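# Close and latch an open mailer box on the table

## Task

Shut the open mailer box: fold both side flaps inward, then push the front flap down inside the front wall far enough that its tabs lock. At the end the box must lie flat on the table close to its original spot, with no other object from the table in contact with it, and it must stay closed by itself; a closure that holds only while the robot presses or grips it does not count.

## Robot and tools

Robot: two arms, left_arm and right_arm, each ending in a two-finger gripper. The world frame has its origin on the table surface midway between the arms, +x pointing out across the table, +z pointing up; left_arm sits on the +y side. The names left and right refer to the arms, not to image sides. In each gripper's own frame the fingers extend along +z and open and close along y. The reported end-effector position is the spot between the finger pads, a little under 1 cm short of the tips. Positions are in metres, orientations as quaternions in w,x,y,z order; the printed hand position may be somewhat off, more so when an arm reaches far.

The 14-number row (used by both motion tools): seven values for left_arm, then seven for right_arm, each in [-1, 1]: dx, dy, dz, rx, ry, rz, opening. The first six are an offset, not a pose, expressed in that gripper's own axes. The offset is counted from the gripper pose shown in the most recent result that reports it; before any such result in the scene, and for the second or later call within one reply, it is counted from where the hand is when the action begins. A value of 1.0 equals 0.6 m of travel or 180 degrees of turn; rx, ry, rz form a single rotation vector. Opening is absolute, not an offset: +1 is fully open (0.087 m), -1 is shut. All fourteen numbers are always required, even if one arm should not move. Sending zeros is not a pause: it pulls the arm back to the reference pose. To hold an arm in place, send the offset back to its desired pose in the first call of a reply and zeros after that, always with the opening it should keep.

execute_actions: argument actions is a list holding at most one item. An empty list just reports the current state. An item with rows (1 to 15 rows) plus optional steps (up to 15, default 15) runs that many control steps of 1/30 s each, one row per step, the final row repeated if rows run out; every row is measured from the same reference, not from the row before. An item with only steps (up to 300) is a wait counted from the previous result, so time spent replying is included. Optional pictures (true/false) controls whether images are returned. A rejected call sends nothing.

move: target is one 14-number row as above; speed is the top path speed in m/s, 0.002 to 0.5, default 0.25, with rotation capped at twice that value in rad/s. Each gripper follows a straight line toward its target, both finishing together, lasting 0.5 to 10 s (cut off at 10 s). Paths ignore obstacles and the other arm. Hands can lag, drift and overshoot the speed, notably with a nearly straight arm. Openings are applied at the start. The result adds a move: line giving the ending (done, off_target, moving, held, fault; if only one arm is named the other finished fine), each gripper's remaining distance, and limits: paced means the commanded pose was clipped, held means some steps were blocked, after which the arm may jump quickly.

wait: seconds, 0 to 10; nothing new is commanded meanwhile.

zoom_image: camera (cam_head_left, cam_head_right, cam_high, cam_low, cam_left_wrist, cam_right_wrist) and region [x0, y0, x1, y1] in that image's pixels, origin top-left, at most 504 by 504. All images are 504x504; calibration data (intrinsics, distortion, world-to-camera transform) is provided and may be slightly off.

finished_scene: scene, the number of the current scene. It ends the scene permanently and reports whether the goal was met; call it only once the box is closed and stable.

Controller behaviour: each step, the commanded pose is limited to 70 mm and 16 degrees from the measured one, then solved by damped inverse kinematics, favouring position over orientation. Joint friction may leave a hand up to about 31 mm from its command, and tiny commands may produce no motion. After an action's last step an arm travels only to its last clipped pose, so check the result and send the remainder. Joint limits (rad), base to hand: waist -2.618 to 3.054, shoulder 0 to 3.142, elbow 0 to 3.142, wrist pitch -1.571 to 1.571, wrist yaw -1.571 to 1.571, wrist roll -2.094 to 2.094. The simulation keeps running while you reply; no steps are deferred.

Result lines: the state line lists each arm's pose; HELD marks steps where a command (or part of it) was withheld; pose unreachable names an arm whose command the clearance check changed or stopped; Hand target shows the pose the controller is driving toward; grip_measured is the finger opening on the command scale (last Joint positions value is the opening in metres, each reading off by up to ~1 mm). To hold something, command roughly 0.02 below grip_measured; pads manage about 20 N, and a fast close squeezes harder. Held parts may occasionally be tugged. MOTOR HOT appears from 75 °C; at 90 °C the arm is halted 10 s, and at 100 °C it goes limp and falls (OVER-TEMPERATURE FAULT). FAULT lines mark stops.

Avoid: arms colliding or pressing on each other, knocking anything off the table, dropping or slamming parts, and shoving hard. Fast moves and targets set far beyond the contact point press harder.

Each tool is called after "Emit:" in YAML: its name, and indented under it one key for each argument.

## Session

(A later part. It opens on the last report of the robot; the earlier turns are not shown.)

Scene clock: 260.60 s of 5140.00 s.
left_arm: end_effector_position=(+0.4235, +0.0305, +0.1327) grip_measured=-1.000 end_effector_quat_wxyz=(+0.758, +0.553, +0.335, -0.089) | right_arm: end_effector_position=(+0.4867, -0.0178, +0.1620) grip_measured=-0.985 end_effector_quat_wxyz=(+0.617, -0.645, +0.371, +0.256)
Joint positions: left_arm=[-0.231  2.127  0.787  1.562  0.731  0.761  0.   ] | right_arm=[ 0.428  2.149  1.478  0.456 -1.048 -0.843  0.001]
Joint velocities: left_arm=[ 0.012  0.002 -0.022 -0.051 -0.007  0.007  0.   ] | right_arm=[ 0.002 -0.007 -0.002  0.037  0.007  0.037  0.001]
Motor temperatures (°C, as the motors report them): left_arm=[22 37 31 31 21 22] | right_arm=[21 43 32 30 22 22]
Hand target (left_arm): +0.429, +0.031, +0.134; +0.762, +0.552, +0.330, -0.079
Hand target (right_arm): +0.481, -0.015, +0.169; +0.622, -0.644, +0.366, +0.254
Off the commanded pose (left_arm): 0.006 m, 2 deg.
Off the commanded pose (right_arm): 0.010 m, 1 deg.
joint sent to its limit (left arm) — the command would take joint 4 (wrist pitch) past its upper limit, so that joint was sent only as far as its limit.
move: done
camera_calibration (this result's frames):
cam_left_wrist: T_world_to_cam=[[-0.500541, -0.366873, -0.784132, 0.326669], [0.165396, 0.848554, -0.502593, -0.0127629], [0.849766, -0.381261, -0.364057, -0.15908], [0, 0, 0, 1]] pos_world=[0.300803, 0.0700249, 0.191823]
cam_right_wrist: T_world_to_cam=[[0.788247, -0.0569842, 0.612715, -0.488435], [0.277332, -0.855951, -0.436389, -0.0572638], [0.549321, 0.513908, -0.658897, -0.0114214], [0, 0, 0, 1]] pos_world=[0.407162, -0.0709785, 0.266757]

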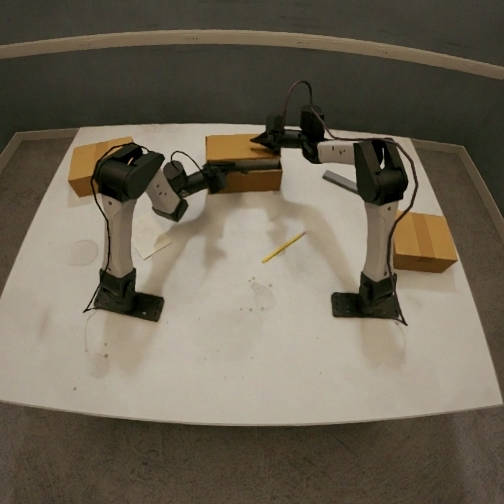

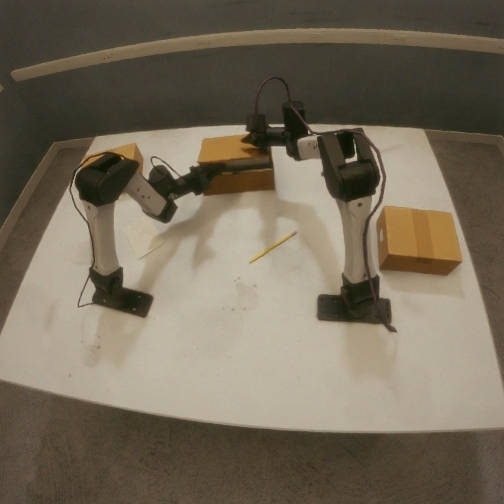

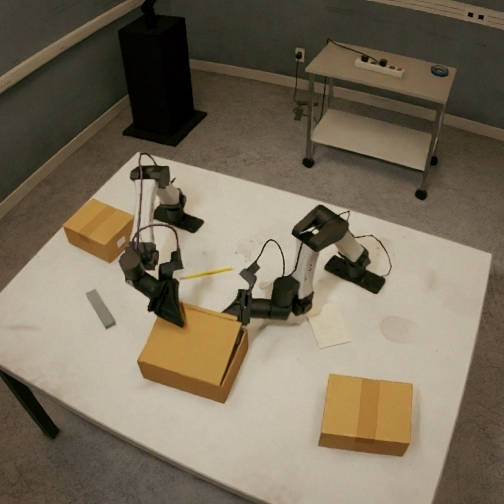

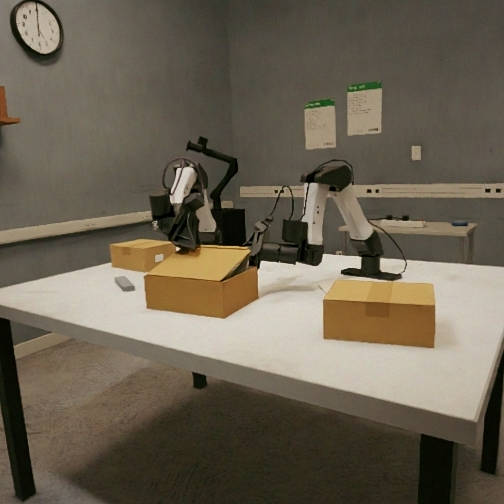

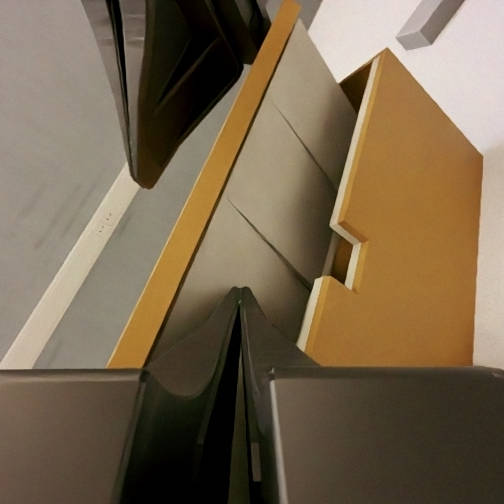

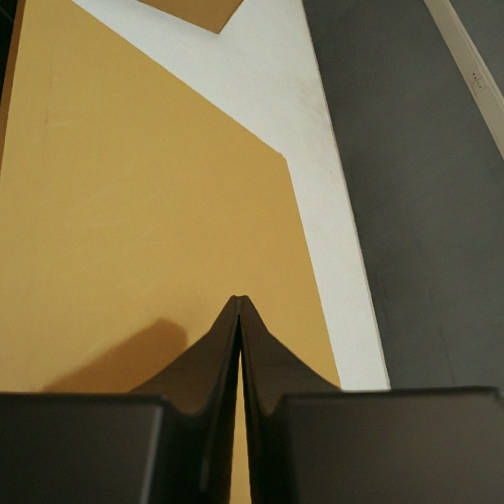

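Emit:
move:
  target: [-0.1,-0.067,-0.057,0,0,0,-1, 0,0,0,0,0,0,-1]
  speed: 0.08

Emit:
move:
  target: [0,0,0,0,0,0,-1, 0.036,0.09,0,0,0,0,-1]
  speed: 0.04

Scene clock: 265.27 s of 5140.00 s.
left_arm: end_effector_position=(+0.3494, +0.0302, +0.1369) grip_measured=-1.000 end_effector_quat_wxyz=(+0.744, +0.565, +0.345, -0.090) | right_arm: end_effector_position=(+0.4867, -0.0178, +0.1622) grip_measured=-0.985 end_effector_quat_wxyz=(+0.618, -0.645, +0.371, +0.256)
Joint positions: left_arm=[-0.335  1.912  0.5    1.564  0.635  0.811  0.   ] | right_arm=[ 0.428  2.149  1.478  0.457 -1.048 -0.843  0.001]
Joint velocities: left_arm=[-0.022 -0.012  0.002  0.007 -0.066  0.081  0.   ] | right_arm=[ 0.007 -0.007 -0.012  0.081  0.007  0.066  0.001]
Motor temperatures (°C, as the motors report them): left_arm=[22 37 31 31 21 22] | right_arm=[21 43 32 30 22 22]
Hand target (left_arm): +0.344, +0.031, +0.135; +0.742, +0.567, +0.347, -0.089
Hand target (right_arm): +0.487, -0.018, +0.162; +0.617, -0.645, +0.371, +0.256
Off the commanded pose (left_arm): 0.008 m, 2 deg.
Off the commanded pose (right_arm): 0.000 m, 0 deg.
joint sent to its limit (left arm) — the command would take joint 4 (wrist pitch) past its upper limit, so that joint was sent only as far as its limit.
After step 90, 0.40 s passed at rest.
move: done
camera_calibration (this result's frames):
cam_left_wrist: T_world_to_cam=[[-0.520623, -0.338713, -0.783726, 0.298918], [0.154645, 0.865347, -0.476717, 0.00161338], [0.839665, -0.369389, -0.398139, -0.0867965], [0, 0, 0, 1]] pos_world=[0.228254, 0.0677897, 0.200482]
cam_right_wrist: T_world_to_cam=[[0.787596, -0.0572465, 0.613527, -0.488434], [0.277795, -0.855764, -0.43646, -0.0573804], [0.55002, 0.514189, -0.658094, -0.0118064], [0, 0, 0, 1]] pos_world=[0.407123, -0.0709945, 0.266854]

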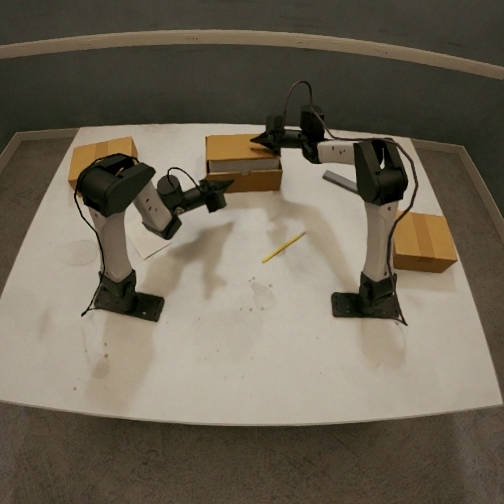

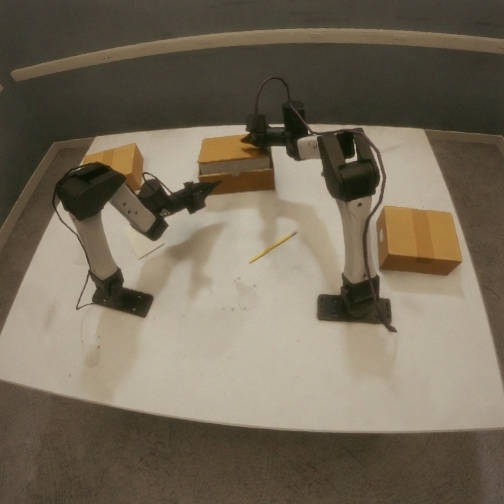

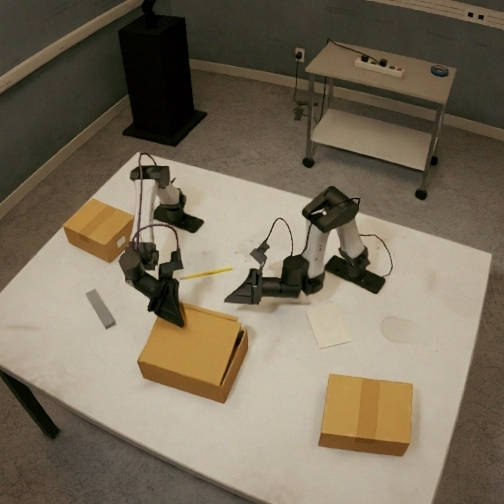

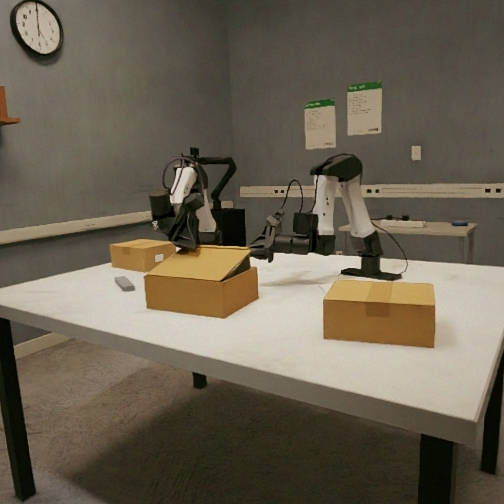

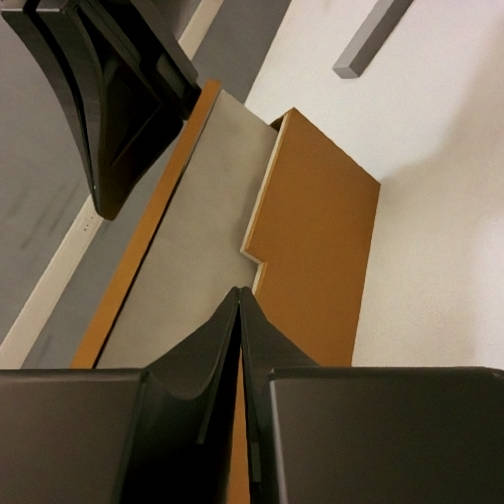

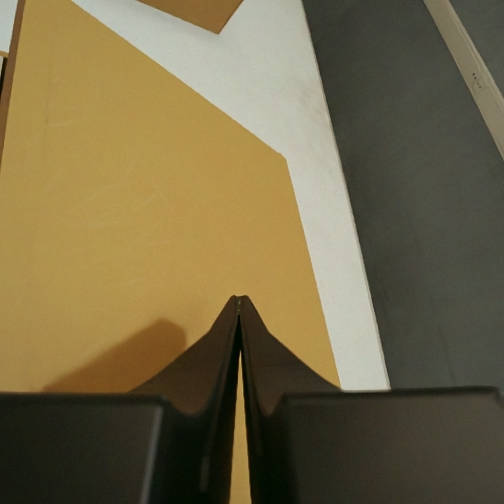

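Scene clock: 267.03 s of 5140.00 s.
left_arm: end_effector_position=(+0.3494, +0.0302, +0.1369) grip_measured=-1.000 end_effector_quat_wxyz=(+0.744, +0.565, +0.345, -0.090) | right_arm: end_effector_position=(+0.4639, -0.0225, +0.1222) grip_measured=-0.985 end_effector_quat_wxyz=(+0.624, -0.644, +0.366, +0.247)
Joint positions: left_arm=[-0.335  1.912  0.5    1.564  0.635  0.811  0.   ] | right_arm=[ 0.44   2.149  1.278  0.678 -1.028 -0.843  0.001]
Joint velocities: left_arm=[-0.012 -0.007 -0.017 -0.022 -0.007  0.007  0.   ] | right_arm=[-0.022  0.007 -0.007  0.051  0.022 -0.051 -0.001]
Motor temperatures (°C, as the motors report them): left_arm=[22 37 31 31 21 22] | right_arm=[21 43 31 30 22 22]
Hand target (left_arm): +0.349, +0.030, +0.137; +0.744, +0.565, +0.345, -0.090
Hand target (right_arm): +0.456, -0.019, +0.113; +0.617, -0.645, +0.371, +0.256
Off the commanded pose (left_arm): 0.000 m, 0 deg.
Off the commanded pose (right_arm): 0.013 m, 1 deg.
move: off_target (right_arm)
camera_calibration (this result's frames):
cam_left_wrist: T_world_to_cam=[[-0.520623, -0.338713, -0.783726, 0.298918], [0.154645, 0.865347, -0.476717, 0.00161338], [0.839665, -0.369389, -0.398139, -0.0867965], [0, 0, 0, 1]] pos_world=[0.228254, 0.0677897, 0.200482]
cam_right_wrist: T_world_to_cam=[[0.77363, -0.0662549, 0.630164, -0.441961], [0.2804, -0.856044, -0.434241, -0.0740088], [0.568219, 0.51264, -0.643683, -0.033361], [0, 0, 0, 1]] pos_world=[0.381623, -0.0755347, 0.224896]

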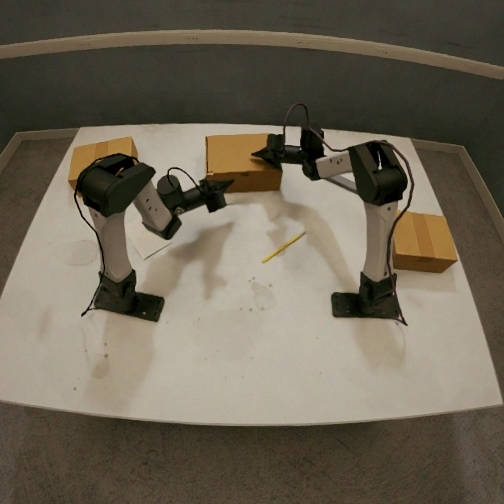

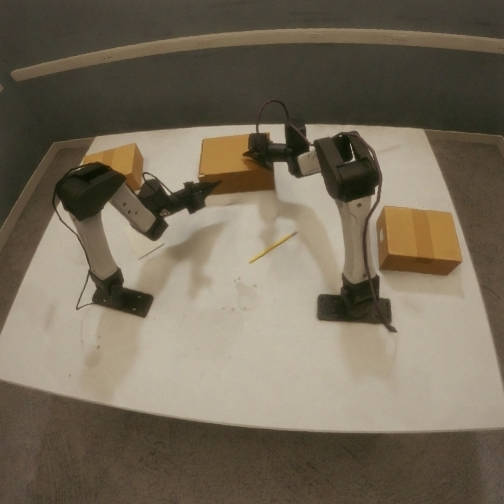

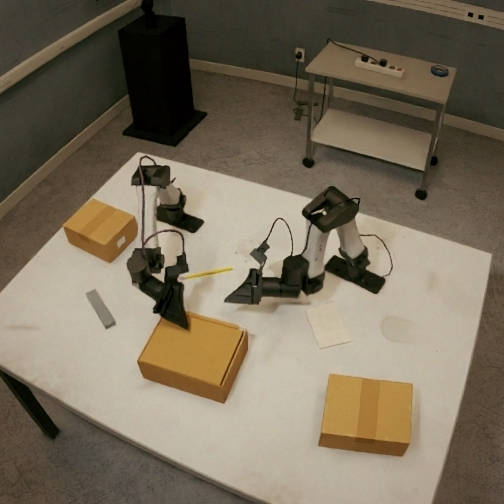

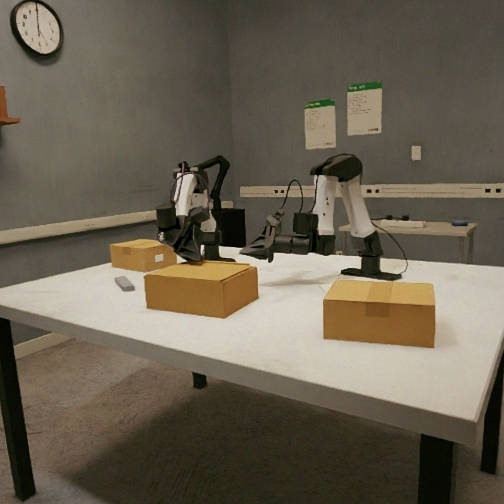

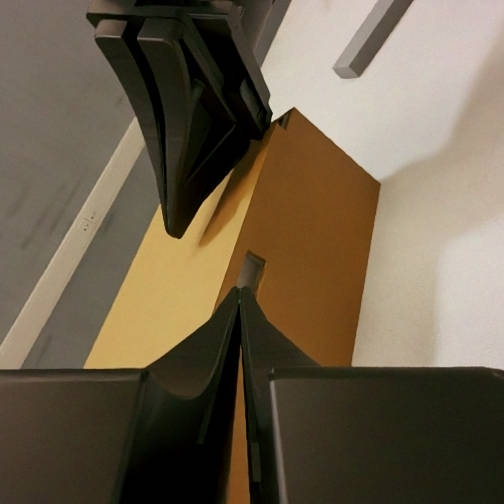

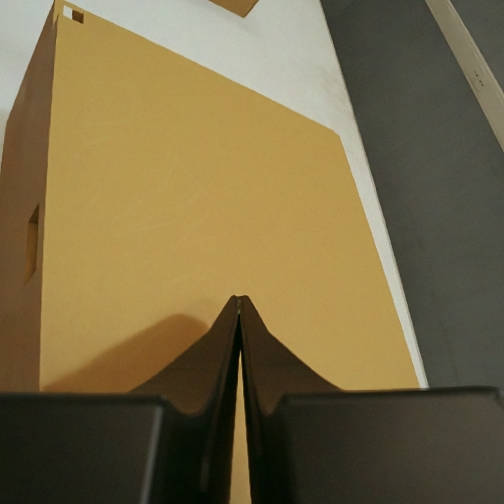

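Emit:
move:
  target: [0,0,-0.15,0,0,0,-1, -0.04,-0.03,-0.24,0,0,0,-1]
  speed: 0.1

Scene clock: 271.20 s of 5140.00 s.
left_arm: end_effector_position=(+0.3163, +0.1075, +0.1282) grip_measured=-1.000 end_effector_quat_wxyz=(+0.723, +0.585, +0.358, -0.089) | right_arm: end_effector_position=(+0.4462, -0.1590, +0.1584) grip_measured=-0.985 end_effector_quat_wxyz=(+0.623, -0.640, +0.373, +0.250)
Joint positions: left_arm=[-0.097  1.73   0.261  1.564  0.878  0.826  0.   ] | right_arm=[ 0.13   1.894  1.128  0.361 -1.321 -1.055  0.001]
Joint velocities: left_arm=[ 0.007  0.007 -0.007 -0.022  0.066  0.081  0.   ] | right_arm=[-0.007 -0.002  0.002  0.007  0.007 -0.037 -0.   ]
Motor temperatures (°C, as the motors report them): left_arm=[22 37 31 32 21 22] | right_arm=[21 43 31 30 22 22]
Hand target (left_arm): +0.312, +0.112, +0.126; +0.721, +0.586, +0.359, -0.087
Hand target (right_arm): +0.442, -0.160, +0.166; +0.626, -0.643, +0.366, +0.248
Off the commanded pose (left_arm): 0.006 m, 4 deg.
Off the commanded pose (right_arm): 0.009 m, 1 deg.
joint sent to its limit (left arm) — the command would take joint 4 (wrist pitch) past its upper limit, so that joint was sent only as far as its limit.
move: off_target (left_arm)
camera_calibration (this result's frames):
cam_left_wrist: T_world_to_cam=[[-0.543322, -0.294045, -0.786345, 0.303747], [0.143853, 0.890194, -0.432273, -0.0692735], [0.827108, -0.347982, -0.441363, -0.0266828], [0, 0, 0, 1]] pos_world=[0.197067, 0.141697, 0.197128]
cam_right_wrist: T_world_to_cam=[[0.782736, -0.0740481, 0.617933, -0.463465], [0.267584, -0.856395, -0.441573, -0.163399], [0.561892, 0.510984, -0.650517, 0.0735776], [0, 0, 0, 1]] pos_world=[0.365152, -0.21185, 0.262101]

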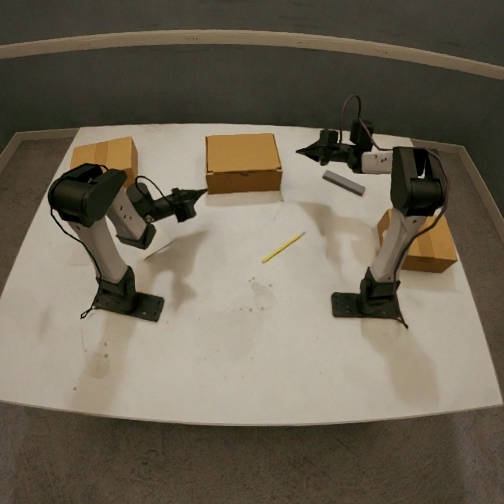

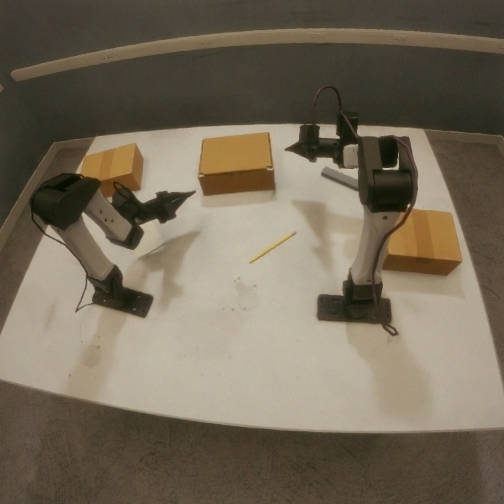

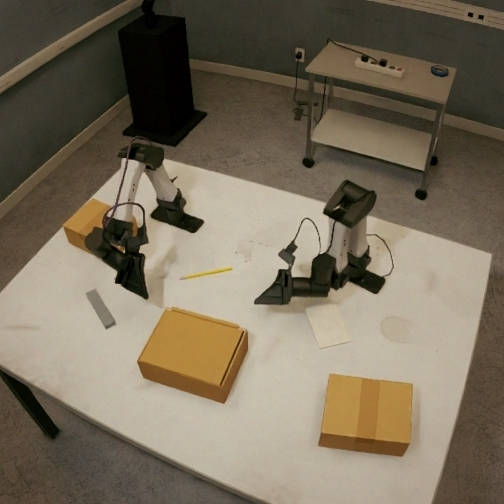

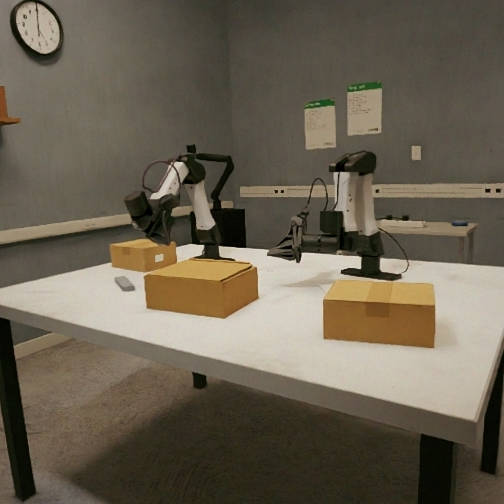

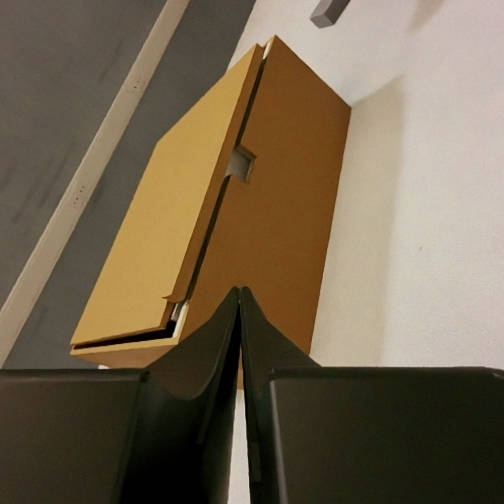

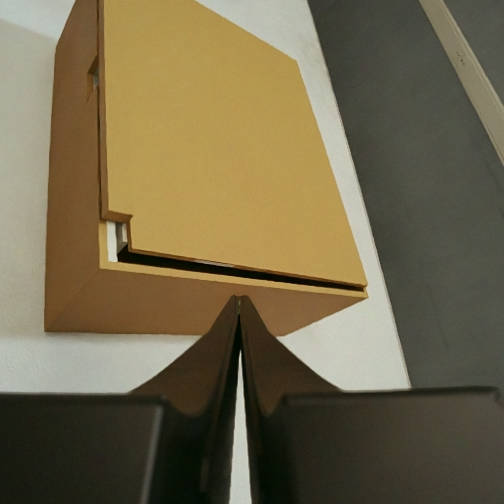

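Emit:
move:
  target: [0,0,0,0,0,0,-1, 0.18,0.008,0.03,0,0,0,-1]
  speed: 0.1

Emit:
move:
  target: [0,0,0,0,0,0,-1, -0.02,0,0.12,0,0,0,-1]
  speed: 0.04

Scene clock: 276.57 s of 5140.00 s.
left_arm: end_effector_position=(+0.3162, +0.1074, +0.1282) grip_measured=-1.000 end_effector_quat_wxyz=(+0.723, +0.585, +0.357, -0.090) | right_arm: end_effector_position=(+0.4999, -0.1574, +0.0610) grip_measured=-0.985 end_effector_quat_wxyz=(+0.611, -0.636, +0.390, +0.265)
Joint positions: left_arm=[-0.097  1.73   0.261  1.564  0.879  0.826  0.   ] | right_arm=[ 0.124  2.274  1.315  0.481 -1.324 -1.077  0.001]
Joint velocities: left_arm=[ 0.002 -0.012  0.002 -0.022 -0.022  0.037  0.   ] | right_arm=[ 0.012 -0.012 -0.012  0.007  0.022  0.066 -0.   ]
Motor temperatures (°C, as the motors report them): left_arm=[22 36 31 32 21 22] | right_arm=[21 43 31 30 22 22]
Hand target (left_arm): +0.316, +0.107, +0.128; +0.723, +0.585, +0.358, -0.089
Hand target (right_arm): +0.509, -0.160, +0.070; +0.623, -0.641, +0.373, +0.250
Off the commanded pose (left_arm): 0.000 m, 0 deg.
Off the commanded pose (right_arm): 0.012 m, 3 deg.
After step 90, 0.90 s passed at rest.
move: off_target (right_arm)
camera_calibration (this result's frames):
cam_left_wrist: T_world_to_cam=[[-0.54353, -0.293578, -0.786376, 0.303677], [0.144537, 0.890115, -0.432209, -0.0694087], [0.826852, -0.348579, -0.441372, -0.0264745], [0, 0, 0, 1]] pos_world=[0.19698, 0.141706, 0.19712]
cam_right_wrist: T_world_to_cam=[[0.814001, -0.0701926, 0.576607, -0.457697], [0.243331, -0.860166, -0.448224, -0.207453], [0.527439, 0.505162, -0.683096, -0.00247735], [0, 0, 0, 1]] pos_world=[0.424353, -0.20932, 0.169233]

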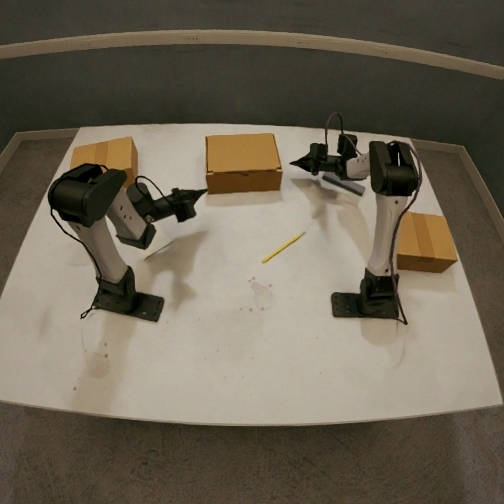

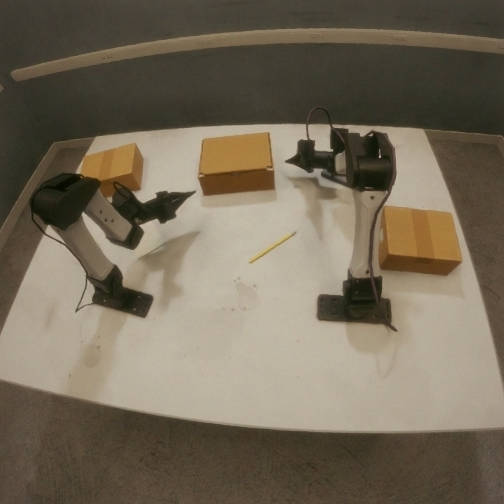

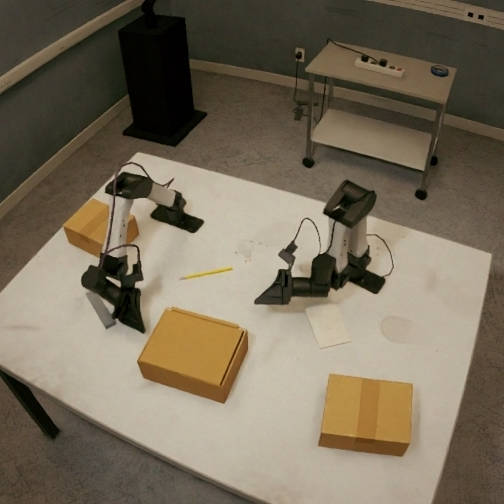

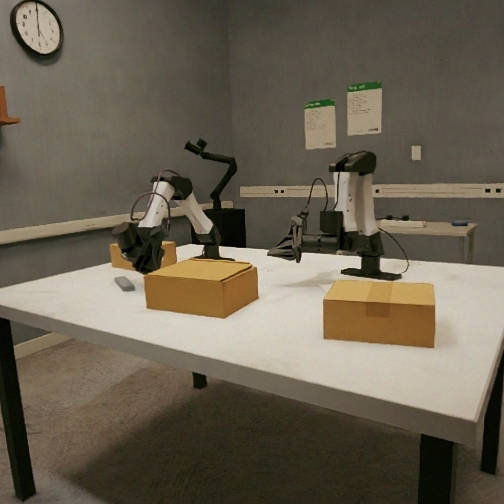

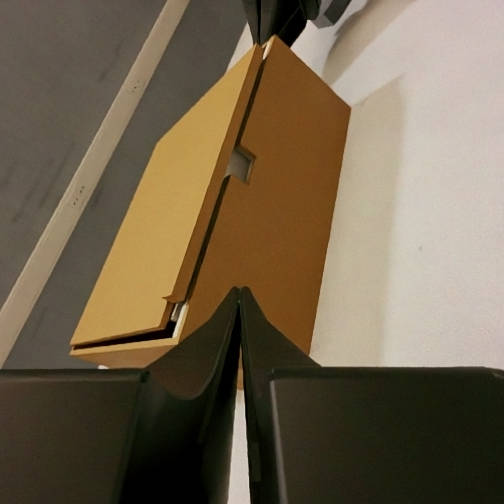

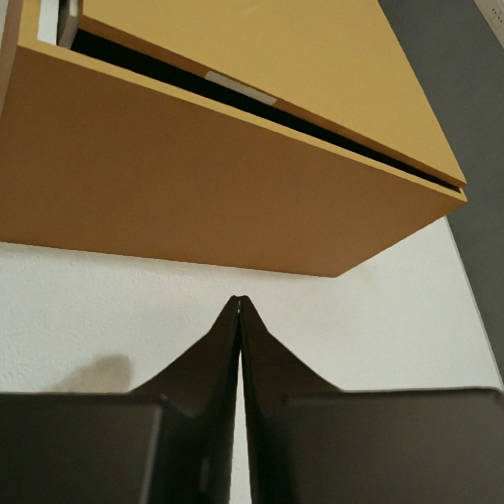

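Scene clock: 278.73 s of 5140.00 s.
left_arm: end_effector_position=(+0.3162, +0.1074, +0.1282) grip_measured=-1.000 end_effector_quat_wxyz=(+0.723, +0.585, +0.357, -0.090) | right_arm: end_effector_position=(+0.5036, -0.1002, +0.0605) grip_measured=-0.985 end_effector_quat_wxyz=(+0.607, -0.632, +0.405, +0.262)
Joint positions: left_arm=[-0.097  1.73   0.261  1.564  0.879  0.826  0.   ] | right_arm=[ 0.254  2.307  1.339  0.631 -1.18  -0.907  0.001]
Joint velocities: left_arm=[-0.007  0.002 -0.007  0.022  0.037  0.007  0.   ] | right_arm=[-0.012  0.017  0.002 -0.066  0.081  0.022  0.001]
Motor temperatures (°C, as the motors report them): left_arm=[22 36 31 32 21 22] | right_arm=[21 43 31 30 22 22]
Hand target (left_arm): +0.316, +0.107, +0.128; +0.723, +0.585, +0.357, -0.090
Hand target (right_arm): +0.503, -0.085, +0.062; +0.610, -0.637, +0.390, +0.265
Off the commanded pose (left_arm): 0.000 m, 0 deg.
Off the commanded pose (right_arm): 0.016 m, 2 deg.
move: off_target (right_arm)
camera_calibration (this result's frames):
cam_left_wrist: T_world_to_cam=[[-0.54353, -0.293578, -0.786376, 0.303677], [0.144537, 0.890115, -0.432209, -0.0694087], [0.826852, -0.348579, -0.441372, -0.0264745], [0, 0, 0, 1]] pos_world=[0.19698, 0.141706, 0.19712]
cam_right_wrist: T_world_to_cam=[[0.822612, -0.0834539, 0.562446, -0.461235], [0.214643, -0.870409, -0.443077, -0.146232], [0.526534, 0.485206, -0.698096, -0.0343097], [0, 0, 0, 1]] pos_world=[0.428871, -0.149126, 0.170676]

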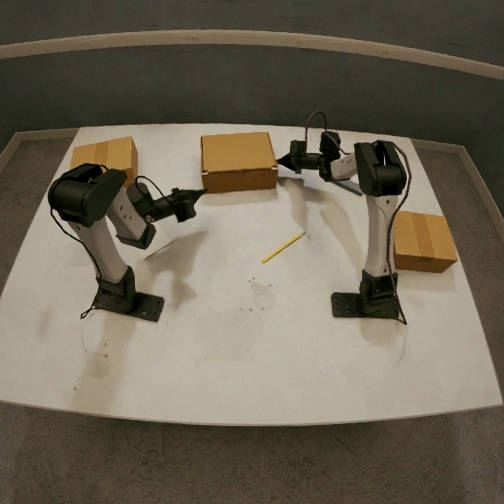

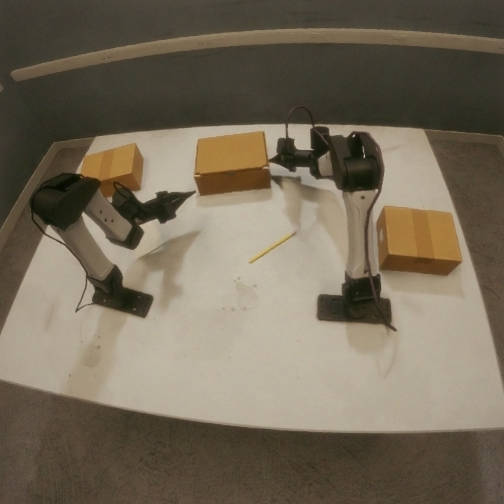

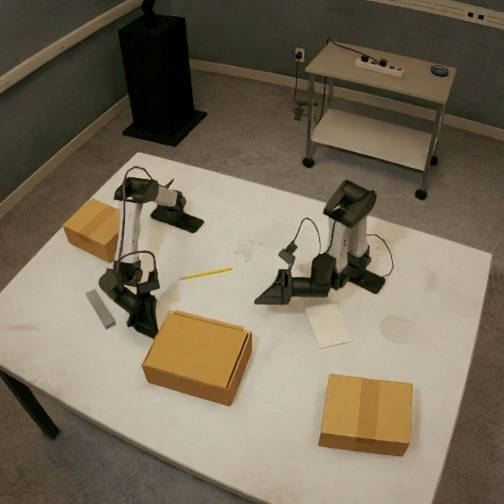

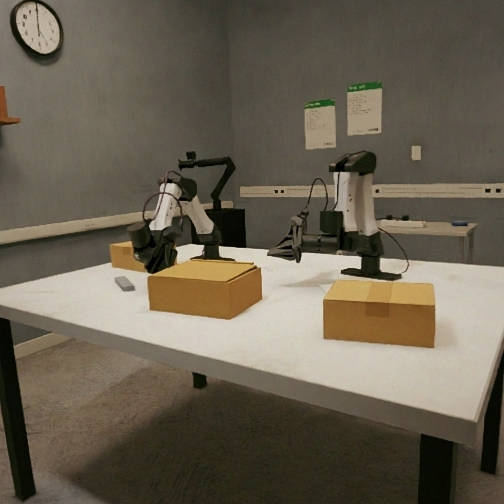

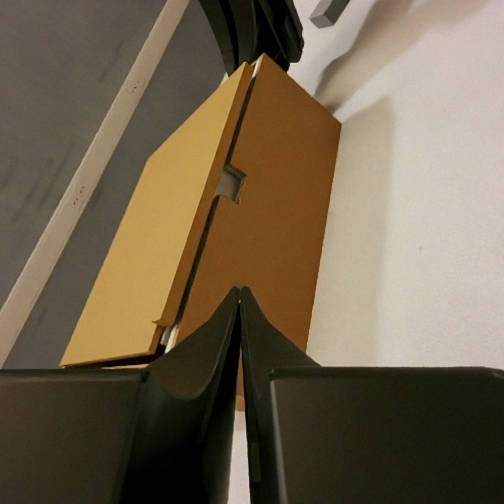

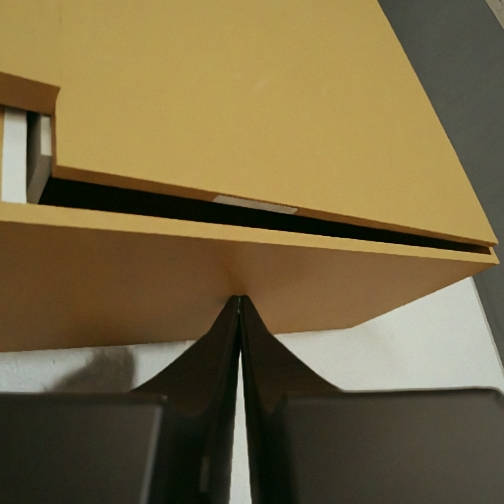

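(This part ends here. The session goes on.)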